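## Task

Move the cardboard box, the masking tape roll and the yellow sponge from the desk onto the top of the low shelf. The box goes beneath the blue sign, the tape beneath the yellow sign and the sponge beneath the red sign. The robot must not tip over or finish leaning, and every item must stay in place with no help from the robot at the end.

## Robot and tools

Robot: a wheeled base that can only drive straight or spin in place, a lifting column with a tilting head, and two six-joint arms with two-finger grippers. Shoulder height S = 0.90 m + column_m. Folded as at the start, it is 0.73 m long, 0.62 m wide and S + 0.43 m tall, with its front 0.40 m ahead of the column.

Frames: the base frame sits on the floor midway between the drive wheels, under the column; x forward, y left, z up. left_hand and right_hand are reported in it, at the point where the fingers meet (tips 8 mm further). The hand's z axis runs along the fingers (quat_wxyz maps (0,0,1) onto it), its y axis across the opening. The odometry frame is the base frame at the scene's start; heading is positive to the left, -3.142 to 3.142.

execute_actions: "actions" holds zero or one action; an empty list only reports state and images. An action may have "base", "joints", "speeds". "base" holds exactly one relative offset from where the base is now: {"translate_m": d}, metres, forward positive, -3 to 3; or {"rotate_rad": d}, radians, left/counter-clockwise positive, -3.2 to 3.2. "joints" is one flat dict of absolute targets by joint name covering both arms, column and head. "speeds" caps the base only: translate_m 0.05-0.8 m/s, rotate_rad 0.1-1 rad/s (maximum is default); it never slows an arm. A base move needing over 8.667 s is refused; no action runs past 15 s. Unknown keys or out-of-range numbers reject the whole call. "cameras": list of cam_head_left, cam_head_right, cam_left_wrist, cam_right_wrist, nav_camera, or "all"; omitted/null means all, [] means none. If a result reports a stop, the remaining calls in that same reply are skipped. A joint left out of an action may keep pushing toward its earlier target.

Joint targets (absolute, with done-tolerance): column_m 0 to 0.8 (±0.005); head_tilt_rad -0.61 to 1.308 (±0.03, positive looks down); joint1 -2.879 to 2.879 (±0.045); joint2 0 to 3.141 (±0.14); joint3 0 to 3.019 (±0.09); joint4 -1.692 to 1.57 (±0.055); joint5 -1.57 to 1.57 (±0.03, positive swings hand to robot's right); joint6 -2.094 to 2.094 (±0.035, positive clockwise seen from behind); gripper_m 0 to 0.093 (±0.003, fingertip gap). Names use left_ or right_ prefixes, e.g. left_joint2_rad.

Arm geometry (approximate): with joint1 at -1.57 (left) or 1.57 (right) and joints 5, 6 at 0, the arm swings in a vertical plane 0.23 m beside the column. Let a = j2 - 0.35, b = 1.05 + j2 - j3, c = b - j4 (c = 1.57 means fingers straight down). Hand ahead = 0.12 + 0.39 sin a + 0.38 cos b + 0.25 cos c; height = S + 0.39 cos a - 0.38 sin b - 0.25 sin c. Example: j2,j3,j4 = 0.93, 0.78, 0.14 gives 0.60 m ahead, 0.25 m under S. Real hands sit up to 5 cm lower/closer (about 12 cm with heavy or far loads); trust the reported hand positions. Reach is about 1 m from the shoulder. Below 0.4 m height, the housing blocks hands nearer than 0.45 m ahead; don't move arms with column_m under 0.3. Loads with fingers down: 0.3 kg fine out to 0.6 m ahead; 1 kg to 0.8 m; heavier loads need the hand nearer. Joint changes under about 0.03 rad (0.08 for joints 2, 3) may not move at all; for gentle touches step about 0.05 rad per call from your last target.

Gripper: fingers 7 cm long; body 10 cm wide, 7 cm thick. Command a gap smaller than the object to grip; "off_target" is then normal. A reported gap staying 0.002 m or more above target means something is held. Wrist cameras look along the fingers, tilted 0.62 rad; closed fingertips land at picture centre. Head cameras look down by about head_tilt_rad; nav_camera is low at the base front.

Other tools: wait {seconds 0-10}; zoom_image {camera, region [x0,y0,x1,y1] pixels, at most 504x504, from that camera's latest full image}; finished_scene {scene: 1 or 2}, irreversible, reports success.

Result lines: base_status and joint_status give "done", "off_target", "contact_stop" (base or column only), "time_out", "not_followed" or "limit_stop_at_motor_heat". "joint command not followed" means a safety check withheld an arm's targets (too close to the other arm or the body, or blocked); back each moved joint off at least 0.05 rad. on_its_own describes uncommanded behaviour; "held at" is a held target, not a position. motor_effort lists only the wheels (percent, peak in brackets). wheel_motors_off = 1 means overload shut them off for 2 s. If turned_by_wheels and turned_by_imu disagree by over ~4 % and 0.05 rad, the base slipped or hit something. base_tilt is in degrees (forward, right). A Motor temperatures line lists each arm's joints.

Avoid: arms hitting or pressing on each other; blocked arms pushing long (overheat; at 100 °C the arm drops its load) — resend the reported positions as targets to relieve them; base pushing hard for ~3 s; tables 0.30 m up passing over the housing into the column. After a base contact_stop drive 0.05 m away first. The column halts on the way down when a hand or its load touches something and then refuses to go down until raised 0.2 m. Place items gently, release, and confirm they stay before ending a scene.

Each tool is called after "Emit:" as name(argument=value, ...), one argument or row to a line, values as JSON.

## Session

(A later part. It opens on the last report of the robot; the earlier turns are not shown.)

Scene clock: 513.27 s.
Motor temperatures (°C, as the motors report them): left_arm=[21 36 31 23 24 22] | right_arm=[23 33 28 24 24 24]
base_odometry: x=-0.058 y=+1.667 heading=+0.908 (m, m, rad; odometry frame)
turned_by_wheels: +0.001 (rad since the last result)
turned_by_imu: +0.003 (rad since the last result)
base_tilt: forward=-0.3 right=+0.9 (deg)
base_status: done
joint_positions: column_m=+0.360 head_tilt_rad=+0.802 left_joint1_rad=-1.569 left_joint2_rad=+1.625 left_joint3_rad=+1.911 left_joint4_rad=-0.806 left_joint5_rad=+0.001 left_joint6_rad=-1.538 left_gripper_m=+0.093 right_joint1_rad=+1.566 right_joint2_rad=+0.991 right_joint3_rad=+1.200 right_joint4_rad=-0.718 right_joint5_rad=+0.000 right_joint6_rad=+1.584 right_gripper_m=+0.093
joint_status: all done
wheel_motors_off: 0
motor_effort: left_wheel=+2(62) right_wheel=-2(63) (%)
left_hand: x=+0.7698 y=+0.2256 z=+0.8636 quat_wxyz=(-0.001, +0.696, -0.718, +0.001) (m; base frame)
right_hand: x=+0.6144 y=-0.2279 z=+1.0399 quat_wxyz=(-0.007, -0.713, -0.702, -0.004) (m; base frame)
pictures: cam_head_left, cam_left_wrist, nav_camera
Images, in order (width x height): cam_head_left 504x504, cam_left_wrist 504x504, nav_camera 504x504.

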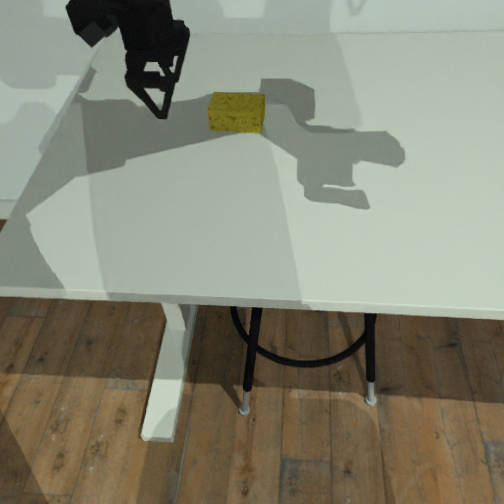

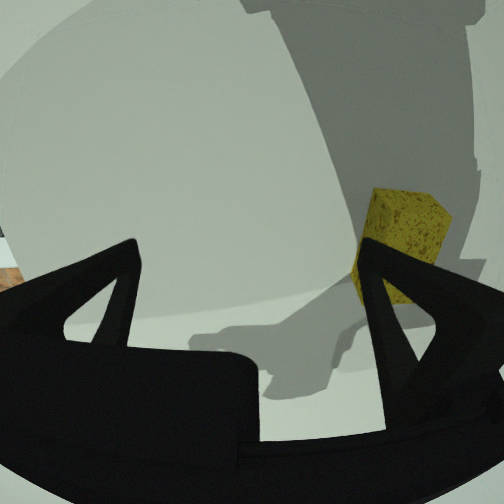

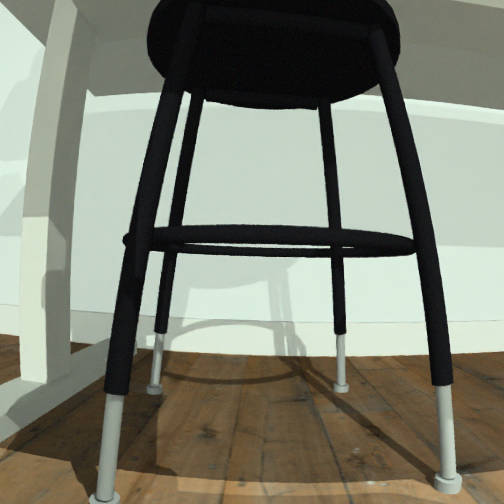

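Emit:
execute_actions(
  actions=[
    {"base": {"rotate_rad": -0.095}, "joints": {"left_joint2_rad": 1.72, "left_joint3_rad": 2.13, "left_joint4_rad": -0.925, "left_joint6_rad": -1.64}},
  ],
  cameras=[],
)

Emit:
execute_actions(
  actions=[
    {"base": {"translate_m": 0.1}},
  ],
  cameras=["cam_head_left", "cam_left_wrist", "nav_camera"],
)

Scene clock: 532.43 s.
Motor temperatures (°C, as the motors report them): left_arm=[21 37 31 23 24 22] | right_arm=[23 33 28 24 24 24]
base_odometry: x=-0.058 y=+1.667 heading=+0.816 (m, m, rad; odometry frame)
turned_by_wheels: -0.092 (rad since the last result)
turned_by_imu: -0.091 (rad since the last result)
base_tilt: forward=-0.3 right=+0.9 (deg)
base_status: done
joint_positions: column_m=+0.360 head_tilt_rad=+0.802 left_joint1_rad=-1.572 left_joint2_rad=+1.713 left_joint3_rad=+2.103 left_joint4_rad=-0.918 left_joint5_rad=+0.001 left_joint6_rad=-1.628 left_gripper_m=+0.093 right_joint1_rad=+1.566 right_joint2_rad=+0.991 right_joint3_rad=+1.200 right_joint4_rad=-0.718 right_joint5_rad=+0.000 right_joint6_rad=+1.584 right_gripper_m=+0.093
joint_status: all done
wheel_motors_off: 0
motor_effort: left_wheel=+4(44) right_wheel=+0(56) (%)
left_hand: x=+0.8018 y=+0.2235 z=+0.8607 quat_wxyz=(+0.003, +0.727, -0.687, -0.001) (m; base frame)
right_hand: x=+0.6144 y=-0.2277 z=+1.0399 quat_wxyz=(-0.007, -0.713, -0.702, -0.004) (m; base frame)
pictures: none
No camera images: the call's "cameras" was empty. Leave "cameras" out to get every camera's image.

Scene clock: 534.07 s.
Motor temperatures (°C, as the motors report them): left_arm=[21 37 31 23 24 22] | right_arm=[23 33 28 24 24 24]
base_odometry: x=+0.011 y=+1.740 heading=+0.814 (m, m, rad; odometry frame)
turned_by_wheels: -0.001 (rad since the last result)
turned_by_imu: -0.001 (rad since the last result)
base_tilt: forward=-0.3 right=+0.9 (deg)
base_status: done
joint_positions: column_m=+0.360 head_tilt_rad=+0.802 left_joint1_rad=-1.572 left_joint2_rad=+1.713 left_joint3_rad=+2.103 left_joint4_rad=-0.920 left_joint5_rad=+0.001 left_joint6_rad=-1.628 left_gripper_m=+0.093 right_joint1_rad=+1.566 right_joint2_rad=+0.991 right_joint3_rad=+1.200 right_joint4_rad=-0.718 right_joint5_rad=+0.000 right_joint6_rad=+1.584 right_gripper_m=+0.093
joint_status: not commanded
wheel_motors_off: 0
motor_effort: left_wheel=-1(43) right_wheel=+2(61) (%)
left_hand: x=+0.8013 y=+0.2235 z=+0.8607 quat_wxyz=(+0.003, +0.727, -0.687, -0.002) (m; base frame)
right_hand: x=+0.6141 y=-0.2277 z=+1.0398 quat_wxyz=(-0.007, -0.713, -0.702, -0.004) (m; base frame)
pictures: cam_head_left, cam_left_wrist, nav_camera
Images, in order (width x height): cam_head_left 504x504, cam_left_wrist 504x504, nav_camera 504x504.

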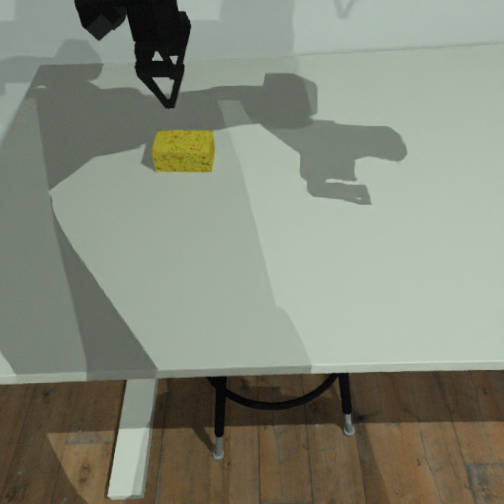

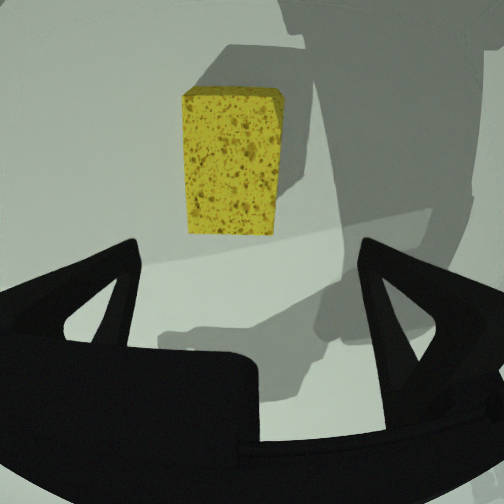

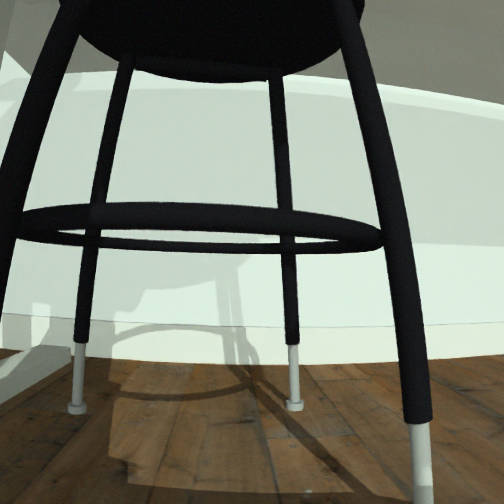

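Emit:
execute_actions(
  actions=[
    {"base": {"translate_m": -0.013}, "joints": {"column_m": 0.275}},
  ],
  cameras=["cam_left_wrist"],
)

Scene clock: 545.27 s.
Motor temperatures (°C, as the motors report them): left_arm=[21 37 32 23 24 22] | right_arm=[23 33 28 24 24 24]
base_odometry: x=+0.002 y=+1.730 heading=+0.816 (m, m, rad; odometry frame)
turned_by_wheels: +0.002 (rad since the last result)
turned_by_imu: +0.003 (rad since the last result)
base_tilt: forward=-0.2 right=+0.9 (deg)
base_status: done
joint_positions: column_m=+0.275 head_tilt_rad=+0.803 left_joint1_rad=-1.572 left_joint2_rad=+1.713 left_joint3_rad=+2.103 left_joint4_rad=-0.922 left_joint5_rad=+0.001 left_joint6_rad=-1.629 left_gripper_m=+0.093 right_joint1_rad=+1.566 right_joint2_rad=+0.991 right_joint3_rad=+1.199 right_joint4_rad=-0.719 right_joint5_rad=+0.000 right_joint6_rad=+1.584 right_gripper_m=+0.093
joint_status: all done
wheel_motors_off: 0
motor_effort: left_wheel=+2(47) right_wheel=-2(29) (%)
left_hand: x=+0.8010 y=+0.2235 z=+0.7759 quat_wxyz=(+0.004, +0.727, -0.687, -0.002) (m; base frame)
right_hand: x=+0.6135 y=-0.2277 z=+0.9547 quat_wxyz=(-0.006, -0.713, -0.702, -0.003) (m; base frame)
pictures: cam_left_wrist
Images, in order (width x height): cam_left_wrist 504x504.

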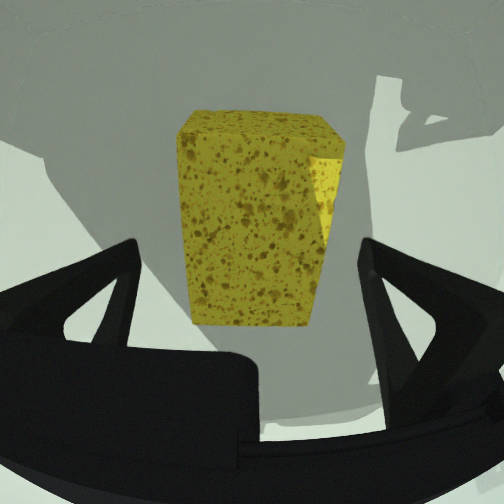

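Emit:
execute_actions(
  actions=[
    {"joints": {"column_m": 0.229}},
  ],
  cameras=[],
)

Emit:
execute_actions(
  actions=[
    {"joints": {"left_gripper_m": 0.04}},
  ],
  cameras=["cam_head_left", "cam_left_wrist"],
)

Scene clock: 552.40 s.
Motor temperatures (°C, as the motors report them): left_arm=[21 37 33 23 24 22] | right_arm=[23 33 28 24 24 24]
base_odometry: x=+0.002 y=+1.730 heading=+0.816 (m, m, rad; odometry frame)
turned_by_wheels: +0.000 (rad since the last result)
turned_by_imu: +0.002 (rad since the last result)
base_tilt: forward=-0.2 right=+0.9 (deg)
base_status: not commanded
joint_positions: column_m=+0.229 head_tilt_rad=+0.803 left_joint1_rad=-1.572 left_joint2_rad=+1.713 left_joint3_rad=+2.103 left_joint4_rad=-0.922 left_joint5_rad=+0.001 left_joint6_rad=-1.629 left_gripper_m=+0.093 right_joint1_rad=+1.566 right_joint2_rad=+0.991 right_joint3_rad=+1.199 right_joint4_rad=-0.719 right_joint5_rad=+0.000 right_joint6_rad=+1.584 right_gripper_m=+0.093
joint_status: all done
wheel_motors_off: 0
motor_effort: left_wheel=+1(3) right_wheel=-2(2) (%)
left_hand: x=+0.8010 y=+0.2235 z=+0.7299 quat_wxyz=(+0.004, +0.727, -0.687, -0.002) (m; base frame)
right_hand: x=+0.6135 y=-0.2277 z=+0.9087 quat_wxyz=(-0.006, -0.713, -0.702, -0.003) (m; base frame)
pictures: none
No camera images: the call's "cameras" was empty. Leave "cameras" out to get every camera's image.

Scene clock: 553.00 s.
Motor temperatures (°C, as the motors report them): left_arm=[21 37 33 23 24 22] | right_arm=[23 33 28 24 24 24]
base_odometry: x=+0.002 y=+1.730 heading=+0.816 (m, m, rad; odometry frame)
turned_by_wheels: +0.000 (rad since the last result)
turned_by_imu: +0.000 (rad since the last result)
base_tilt: forward=-0.3 right=+0.9 (deg)
base_status: not commanded
joint_positions: column_m=+0.229 head_tilt_rad=+0.803 left_joint1_rad=-1.572 left_joint2_rad=+1.713 left_joint3_rad=+2.103 left_joint4_rad=-0.922 left_joint5_rad=+0.001 left_joint6_rad=-1.629 left_gripper_m=+0.059 right_joint1_rad=+1.566 right_joint2_rad=+0.991 right_joint3_rad=+1.199 right_joint4_rad=-0.719 right_joint5_rad=+0.000 right_joint6_rad=+1.584 right_gripper_m=+0.093
joint_status: left_gripper_m off_target (ended at +0.059, target +0.040)
wheel_motors_off: 0
motor_effort: left_wheel=+1(3) right_wheel=-2(2) (%)
left_hand: x=+0.8010 y=+0.2235 z=+0.7299 quat_wxyz=(+0.004, +0.727, -0.687, -0.002) (m; base frame)
right_hand: x=+0.6135 y=-0.2277 z=+0.9087 quat_wxyz=(-0.006, -0.713, -0.702, -0.003) (m; base frame)
pictures: cam_head_left, cam_left_wrist
Images, in order (width x height): cam_head_left 504x504, cam_left_wrist 504x504.

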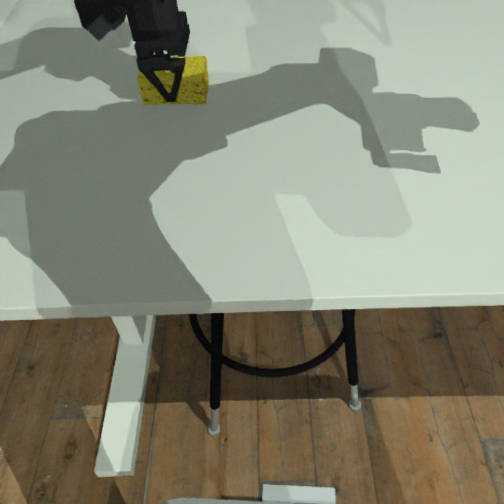

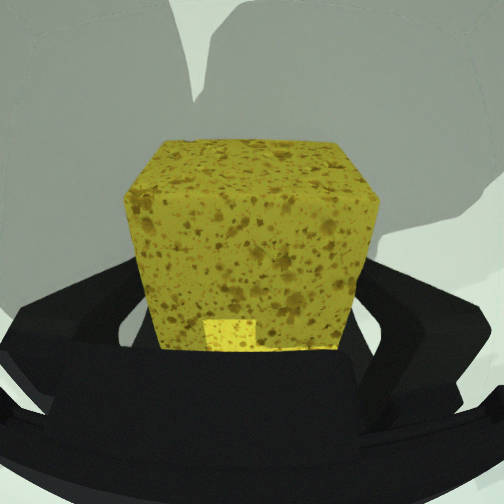

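Emit:
execute_actions(
  actions=[
    {"joints": {"column_m": 0.26}},
  ],
  cameras=[],
)

Emit:
execute_actions(
  actions=[
    {"base": {"translate_m": -0.3}, "joints": {"column_m": 0.32, "head_tilt_rad": 0.4}},
  ],
  cameras=["cam_left_wrist"],
)

Emit:
execute_actions(
  actions=[
    {"base": {"rotate_rad": -2.6}},
  ],
  cameras=["cam_head_left", "nav_camera"],
)

Scene clock: 603.50 s.
Motor temperatures (°C, as the motors report them): left_arm=[21 38 34 23 24 22] | right_arm=[23 32 28 24 24 24]
base_odometry: x=+0.002 y=+1.730 heading=+0.816 (m, m, rad; odometry frame)
turned_by_wheels: +0.000 (rad since the last result)
turned_by_imu: +0.001 (rad since the last result)
base_tilt: forward=-0.2 right=+0.8 (deg)
base_status: not commanded
joint_positions: column_m=+0.260 head_tilt_rad=+0.803 left_joint1_rad=-1.572 left_joint2_rad=+1.713 left_joint3_rad=+2.103 left_joint4_rad=-0.922 left_joint5_rad=+0.001 left_joint6_rad=-1.629 left_gripper_m=+0.059 right_joint1_rad=+1.566 right_joint2_rad=+0.991 right_joint3_rad=+1.199 right_joint4_rad=-0.719 right_joint5_rad=+0.000 right_joint6_rad=+1.584 right_gripper_m=+0.093
joint_status: all done
wheel_motors_off: 0
motor_effort: left_wheel=+3(3) right_wheel=-2(2) (%)
left_hand: x=+0.8010 y=+0.2235 z=+0.7608 quat_wxyz=(+0.004, +0.727, -0.687, -0.002) (m; base frame)
right_hand: x=+0.6134 y=-0.2277 z=+0.9393 quat_wxyz=(-0.006, -0.713, -0.702, -0.003) (m; base frame)
pictures: none
No camera images: the call's "cameras" was empty. Leave "cameras" out to get every camera's image.

Scene clock: 605.60 s.
Motor temperatures (°C, as the motors report them): left_arm=[21 38 34 23 24 22] | right_arm=[23 32 28 24 24 24]
base_odometry: x=-0.204 y=+1.512 heading=+0.814 (m, m, rad; odometry frame)
turned_by_wheels: -0.002 (rad since the last result)
turned_by_imu: -0.001 (rad since the last result)
base_tilt: forward=-0.3 right=+0.8 (deg)
base_status: done
joint_positions: column_m=+0.320 head_tilt_rad=+0.418 left_joint1_rad=-1.572 left_joint2_rad=+1.713 left_joint3_rad=+2.103 left_joint4_rad=-0.923 left_joint5_rad=+0.001 left_joint6_rad=-1.629 left_gripper_m=+0.059 right_joint1_rad=+1.566 right_joint2_rad=+0.992 right_joint3_rad=+1.198 right_joint4_rad=-0.719 right_joint5_rad=+0.000 right_joint6_rad=+1.584 right_gripper_m=+0.093
joint_status: all done
wheel_motors_off: 0
motor_effort: left_wheel=-2(32) right_wheel=+1(77) (%)
left_hand: x=+0.8008 y=+0.2235 z=+0.8208 quat_wxyz=(+0.004, +0.727, -0.687, -0.003) (m; base frame)
right_hand: x=+0.6129 y=-0.2277 z=+0.9990 quat_wxyz=(-0.005, -0.713, -0.702, -0.002) (m; base frame)
pictures: cam_left_wrist
Images, in order (width x height): cam_left_wrist 504x504.

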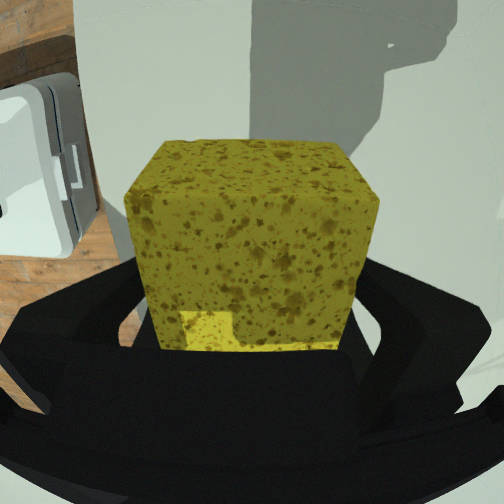

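Scene clock: 610.27 s.
Motor temperatures (°C, as the motors report them): left_arm=[21 38 34 23 24 22] | right_arm=[23 32 28 24 24 24]
base_odometry: x=-0.204 y=+1.512 heading=-1.782 (m, m, rad; odometry frame)
turned_by_wheels: -2.596 (rad since the last result)
turned_by_imu: -2.593 (rad since the last result)
base_tilt: forward=-0.2 right=+0.9 (deg)
base_status: done
joint_positions: column_m=+0.320 head_tilt_rad=+0.418 left_joint1_rad=-1.570 left_joint2_rad=+1.713 left_joint3_rad=+2.103 left_joint4_rad=-0.923 left_joint5_rad=+0.001 left_joint6_rad=-1.629 left_gripper_m=+0.059 right_joint1_rad=+1.567 right_joint2_rad=+0.992 right_joint3_rad=+1.198 right_joint4_rad=-0.719 right_joint5_rad=+0.000 right_joint6_rad=+1.584 right_gripper_m=+0.093
joint_status: not commanded
wheel_motors_off: 0
motor_effort: left_wheel=+10(75) right_wheel=-10(63) (%)
left_hand: x=+0.8008 y=+0.2249 z=+0.8208 quat_wxyz=(+0.003, +0.727, -0.686, -0.003) (m; base frame)
right_hand: x=+0.6129 y=-0.2272 z=+0.9990 quat_wxyz=(-0.005, -0.712, -0.702, -0.003) (m; base frame)
pictures: cam_head_left, nav_camera
Images, in order (width x height): cam_head_left 504x504, nav_camera 504x504.

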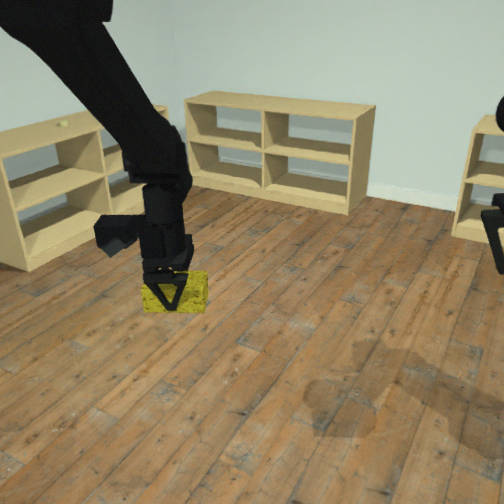

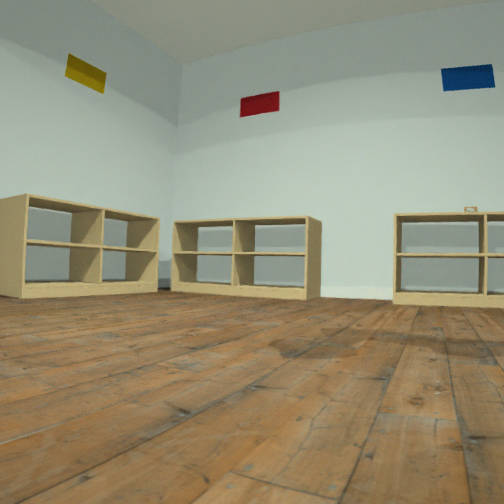

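Emit:
execute_actions(
  actions=[
    {"base": {"translate_m": 2.38}, "joints": {"column_m": 0.22, "head_tilt_rad": 0.75}},
  ],
  cameras=["nav_camera"],
)

Emit:
execute_actions(
  actions=[
    {"base": {"rotate_rad": -0.44}},
  ],
  cameras=["cam_head_left", "cam_left_wrist", "nav_camera"],
)

Scene clock: 624.73 s.
Motor temperatures (°C, as the motors report them): left_arm=[21 38 34 23 24 22] | right_arm=[23 32 28 24 24 24]
base_odometry: x=-0.702 y=-0.816 heading=-1.782 (m, m, rad; odometry frame)
turned_by_wheels: -0.001 (rad since the last result)
turned_by_imu: +0.000 (rad since the last result)
base_tilt: forward=-0.2 right=+0.9 (deg)
base_status: done
joint_positions: column_m=+0.220 head_tilt_rad=+0.753 left_joint1_rad=-1.570 left_joint2_rad=+1.713 left_joint3_rad=+2.103 left_joint4_rad=-0.923 left_joint5_rad=+0.001 left_joint6_rad=-1.629 left_gripper_m=+0.059 right_joint1_rad=+1.567 right_joint2_rad=+0.992 right_joint3_rad=+1.198 right_joint4_rad=-0.719 right_joint5_rad=+0.000 right_joint6_rad=+1.584 right_gripper_m=+0.093
joint_status: all done
wheel_motors_off: 0
motor_effort: left_wheel=-1(66) right_wheel=+1(56) (%)
left_hand: x=+0.8008 y=+0.2249 z=+0.7209 quat_wxyz=(+0.003, +0.727, -0.686, -0.003) (m; base frame)
right_hand: x=+0.6129 y=-0.2272 z=+0.8991 quat_wxyz=(-0.005, -0.712, -0.702, -0.003) (m; base frame)
pictures: nav_camera
Images, in order (width x height): nav_camera 504x504.

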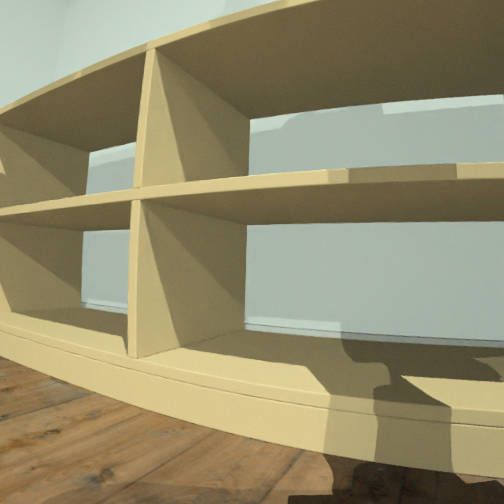

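Scene clock: 627.10 s.
Motor temperatures (°C, as the motors report them): left_arm=[21 38 34 23 24 22] | right_arm=[23 32 28 24 24 24]
base_odometry: x=-0.703 y=-0.816 heading=-2.218 (m, m, rad; odometry frame)
turned_by_wheels: -0.436 (rad since the last result)
turned_by_imu: -0.432 (rad since the last result)
base_tilt: forward=-0.2 right=+0.9 (deg)
base_status: done
joint_positions: column_m=+0.220 head_tilt_rad=+0.753 left_joint1_rad=-1.572 left_joint2_rad=+1.713 left_joint3_rad=+2.103 left_joint4_rad=-0.923 left_joint5_rad=+0.001 left_joint6_rad=-1.629 left_gripper_m=+0.059 right_joint1_rad=+1.567 right_joint2_rad=+0.992 right_joint3_rad=+1.198 right_joint4_rad=-0.719 right_joint5_rad=+0.000 right_joint6_rad=+1.584 right_gripper_m=+0.093
joint_status: not commanded
wheel_motors_off: 0
motor_effort: left_wheel=+10(68) right_wheel=-8(69) (%)
left_hand: x=+0.8008 y=+0.2238 z=+0.7209 quat_wxyz=(+0.004, +0.727, -0.686, -0.003) (m; base frame)
right_hand: x=+0.6129 y=-0.2270 z=+0.8991 quat_wxyz=(-0.005, -0.712, -0.702, -0.003) (m; base frame)
pictures: cam_head_left, cam_left_wrist, nav_camera
Images, in order (width x height): cam_head_left 504x504, cam_left_wrist 504x504, nav_camera 504x504.

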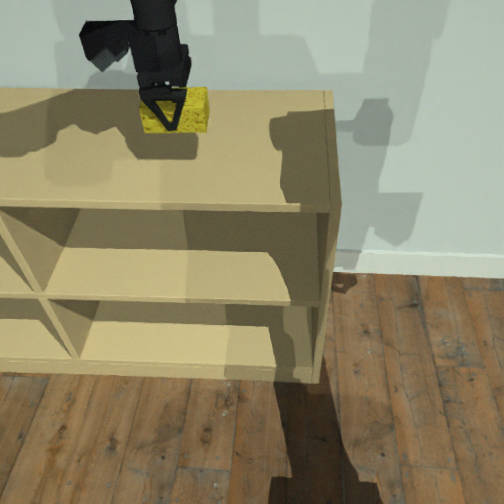

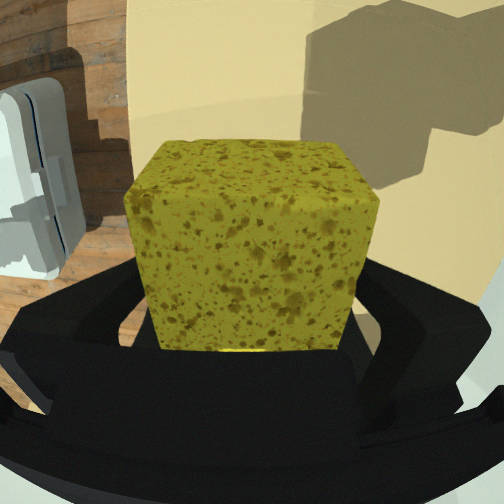

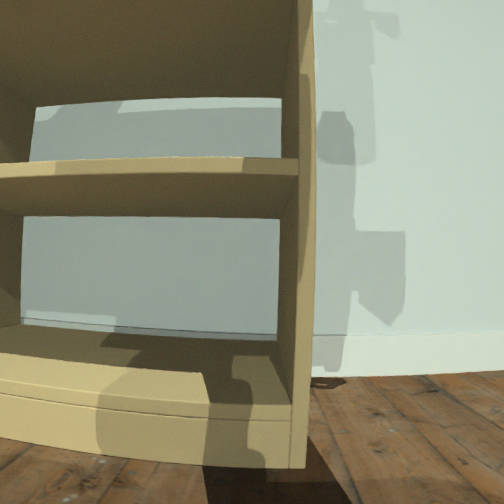

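Emit:
execute_actions(
  actions=[
    {"base": {"translate_m": 0.09}, "joints": {"column_m": 0.13}},
  ],
  cameras=["cam_head_left", "cam_left_wrist"],
)

Emit:
zoom_image(
  camera="cam_head_left",
  region=[100, 50, 260, 180],
)

Scene clock: 634.47 s.
Motor temperatures (°C, as the motors report them): left_arm=[21 39 34 23 24 22] | right_arm=[23 32 28 24 24 24]
base_odometry: x=-0.757 y=-0.887 heading=-2.220 (m, m, rad; odometry frame)
turned_by_wheels: -0.002 (rad since the last result)
turned_by_imu: +0.000 (rad since the last result)
base_tilt: forward=-0.2 right=+0.9 (deg)
base_status: done
joint_positions: column_m=+0.130 head_tilt_rad=+0.753 left_joint1_rad=-1.572 left_joint2_rad=+1.713 left_joint3_rad=+2.104 left_joint4_rad=-0.923 left_joint5_rad=+0.001 left_joint6_rad=-1.629 left_gripper_m=+0.059 right_joint1_rad=+1.567 right_joint2_rad=+0.992 right_joint3_rad=+1.198 right_joint4_rad=-0.719 right_joint5_rad=+0.000 right_joint6_rad=+1.584 right_gripper_m=+0.093
joint_status: all done
wheel_motors_off: 0
motor_effort: left_wheel=+0(64) right_wheel=+2(53) (%)
left_hand: x=+0.8013 y=+0.2238 z=+0.6313 quat_wxyz=(+0.004, +0.727, -0.686, -0.002) (m; base frame)
right_hand: x=+0.6129 y=-0.2270 z=+0.8089 quat_wxyz=(-0.005, -0.712, -0.702, -0.003) (m; base frame)
pictures: cam_head_left, cam_left_wrist
Images, in order (width x height): cam_head_left 504x504, cam_left_wrist 504x504.

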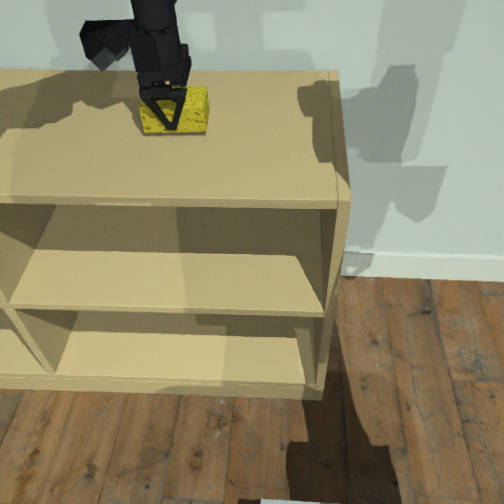

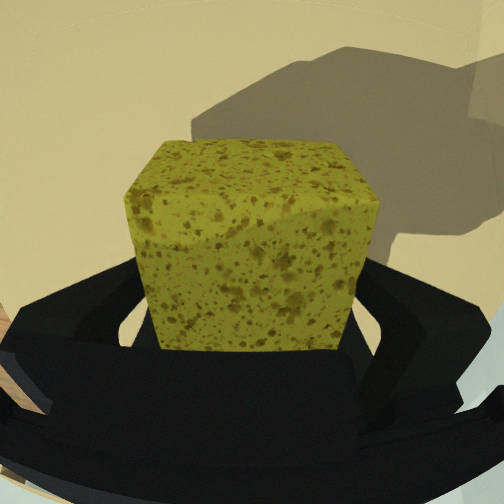

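Region (100, 50, 260, 180) of cam_head_left's 504x504 image, scaled by 3.150, with more detail than that image has; it fills the top 410 rows of this view, and the rest is white.

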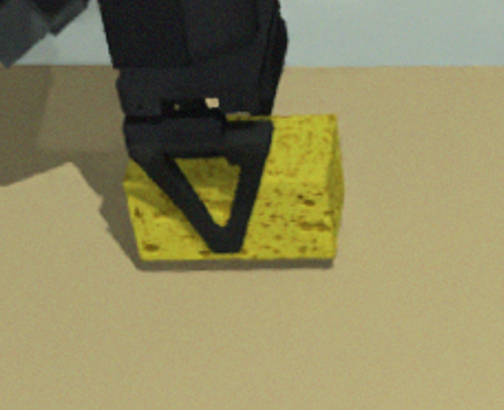

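Emit:
execute_actions(
  actions=[
    {"joints": {"column_m": 0.119}},
  ],
  cameras=[],
)

Emit:
execute_actions(
  actions=[
    {"joints": {"left_gripper_m": 0.093}},
  ],
  cameras=[],
)

Emit:
execute_actions(
  actions=[
    {"joints": {"column_m": 0.19}},
  ],
  cameras=["cam_head_left", "cam_left_wrist"],
)

Scene clock: 643.57 s.
Motor temperatures (°C, as the motors report them): left_arm=[21 39 34 23 24 22] | right_arm=[23 32 28 24 24 24]
base_odometry: x=-0.757 y=-0.887 heading=-2.220 (m, m, rad; odometry frame)
turned_by_wheels: +0.000 (rad since the last result)
turned_by_imu: +0.001 (rad since the last result)
base_tilt: forward=-0.2 right=+0.9 (deg)
base_status: not commanded
joint_positions: column_m=+0.119 head_tilt_rad=+0.753 left_joint1_rad=-1.572 left_joint2_rad=+1.713 left_joint3_rad=+2.104 left_joint4_rad=-0.923 left_joint5_rad=+0.001 left_joint6_rad=-1.629 left_gripper_m=+0.059 right_joint1_rad=+1.567 right_joint2_rad=+0.992 right_joint3_rad=+1.198 right_joint4_rad=-0.719 right_joint5_rad=+0.000 right_joint6_rad=+1.584 right_gripper_m=+0.093
joint_status: all done
wheel_motors_off: 0
motor_effort: left_wheel=+0(1) right_wheel=+3(3) (%)
left_hand: x=+0.8013 y=+0.2238 z=+0.6203 quat_wxyz=(+0.004, +0.727, -0.686, -0.002) (m; base frame)
right_hand: x=+0.6129 y=-0.2270 z=+0.7980 quat_wxyz=(-0.005, -0.712, -0.702, -0.003) (m; base frame)
pictures: none
No camera images: the call's "cameras" was empty. Leave "cameras" out to get every camera's image.

Scene clock: 644.17 s.
Motor temperatures (°C, as the motors report them): left_arm=[21 39 34 23 24 22] | right_arm=[23 32 28 24 24 24]
base_odometry: x=-0.757 y=-0.887 heading=-2.220 (m, m, rad; odometry frame)
turned_by_wheels: +0.000 (rad since the last result)
turned_by_imu: +0.000 (rad since the last result)
base_tilt: forward=-0.2 right=+0.9 (deg)
base_status: not commanded
joint_positions: column_m=+0.119 head_tilt_rad=+0.753 left_joint1_rad=-1.572 left_joint2_rad=+1.713 left_joint3_rad=+2.104 left_joint4_rad=-0.923 left_joint5_rad=+0.001 left_joint6_rad=-1.629 left_gripper_m=+0.093 right_joint1_rad=+1.567 right_joint2_rad=+0.992 right_joint3_rad=+1.198 right_joint4_rad=-0.719 right_joint5_rad=+0.000 right_joint6_rad=+1.584 right_gripper_m=+0.093
joint_status: all done
wheel_motors_off: 0
motor_effort: left_wheel=+0(0) right_wheel=+2(2) (%)
left_hand: x=+0.8013 y=+0.2238 z=+0.6203 quat_wxyz=(+0.004, +0.727, -0.686, -0.002) (m; base frame)
right_hand: x=+0.6129 y=-0.2270 z=+0.7980 quat_wxyz=(-0.005, -0.712, -0.702, -0.003) (m; base frame)
pictures: none
No camera images: the call's "cameras" was empty. Leave "cameras" out to get every camera's image.

Scene clock: 645.67 s.
Motor temperatures (°C, as the motors report them): left_arm=[21 39 34 23 24 22] | right_arm=[23 32 28 24 24 24]
base_odometry: x=-0.757 y=-0.887 heading=-2.220 (m, m, rad; odometry frame)
turned_by_wheels: +0.000 (rad since the last result)
turned_by_imu: +0.001 (rad since the last result)
base_tilt: forward=-0.3 right=+0.9 (deg)
base_status: not commanded
joint_positions: column_m=+0.190 head_tilt_rad=+0.753 left_joint1_rad=-1.572 left_joint2_rad=+1.713 left_joint3_rad=+2.104 left_joint4_rad=-0.923 left_joint5_rad=+0.001 left_joint6_rad=-1.629 left_gripper_m=+0.093 right_joint1_rad=+1.567 right_joint2_rad=+0.992 right_joint3_rad=+1.198 right_joint4_rad=-0.719 right_joint5_rad=+0.000 right_joint6_rad=+1.584 right_gripper_m=+0.093
joint_status: all done
wheel_motors_off: 0
motor_effort: left_wheel=+0(0) right_wheel=+3(3) (%)
left_hand: x=+0.8013 y=+0.2238 z=+0.6912 quat_wxyz=(+0.004, +0.727, -0.686, -0.002) (m; base frame)
right_hand: x=+0.6129 y=-0.2270 z=+0.8688 quat_wxyz=(-0.005, -0.712, -0.702, -0.003) (m; base frame)
pictures: cam_head_left, cam_left_wrist
Images, in order (width x height): cam_head_left 504x504, cam_left_wrist 504x504.

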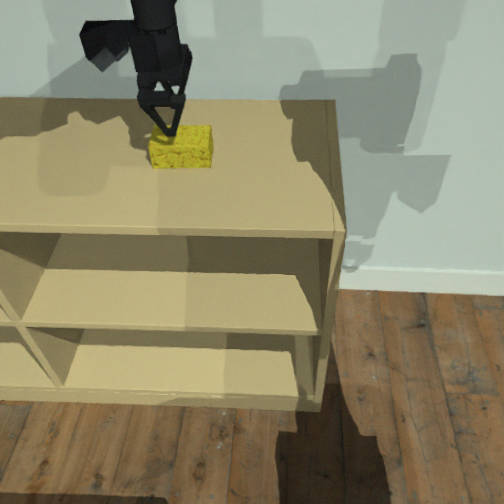

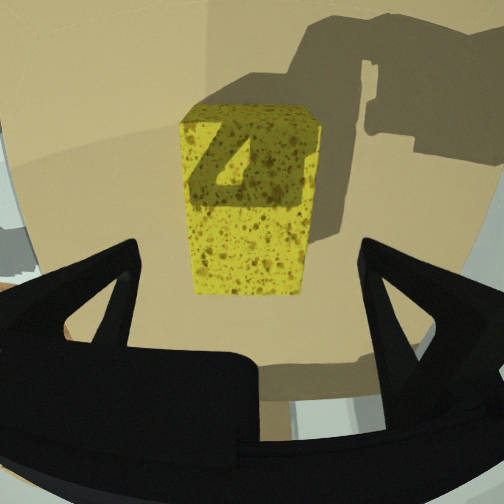

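Emit:
finished_scene(
  scene=1,
)

The scene is finished: the task was done.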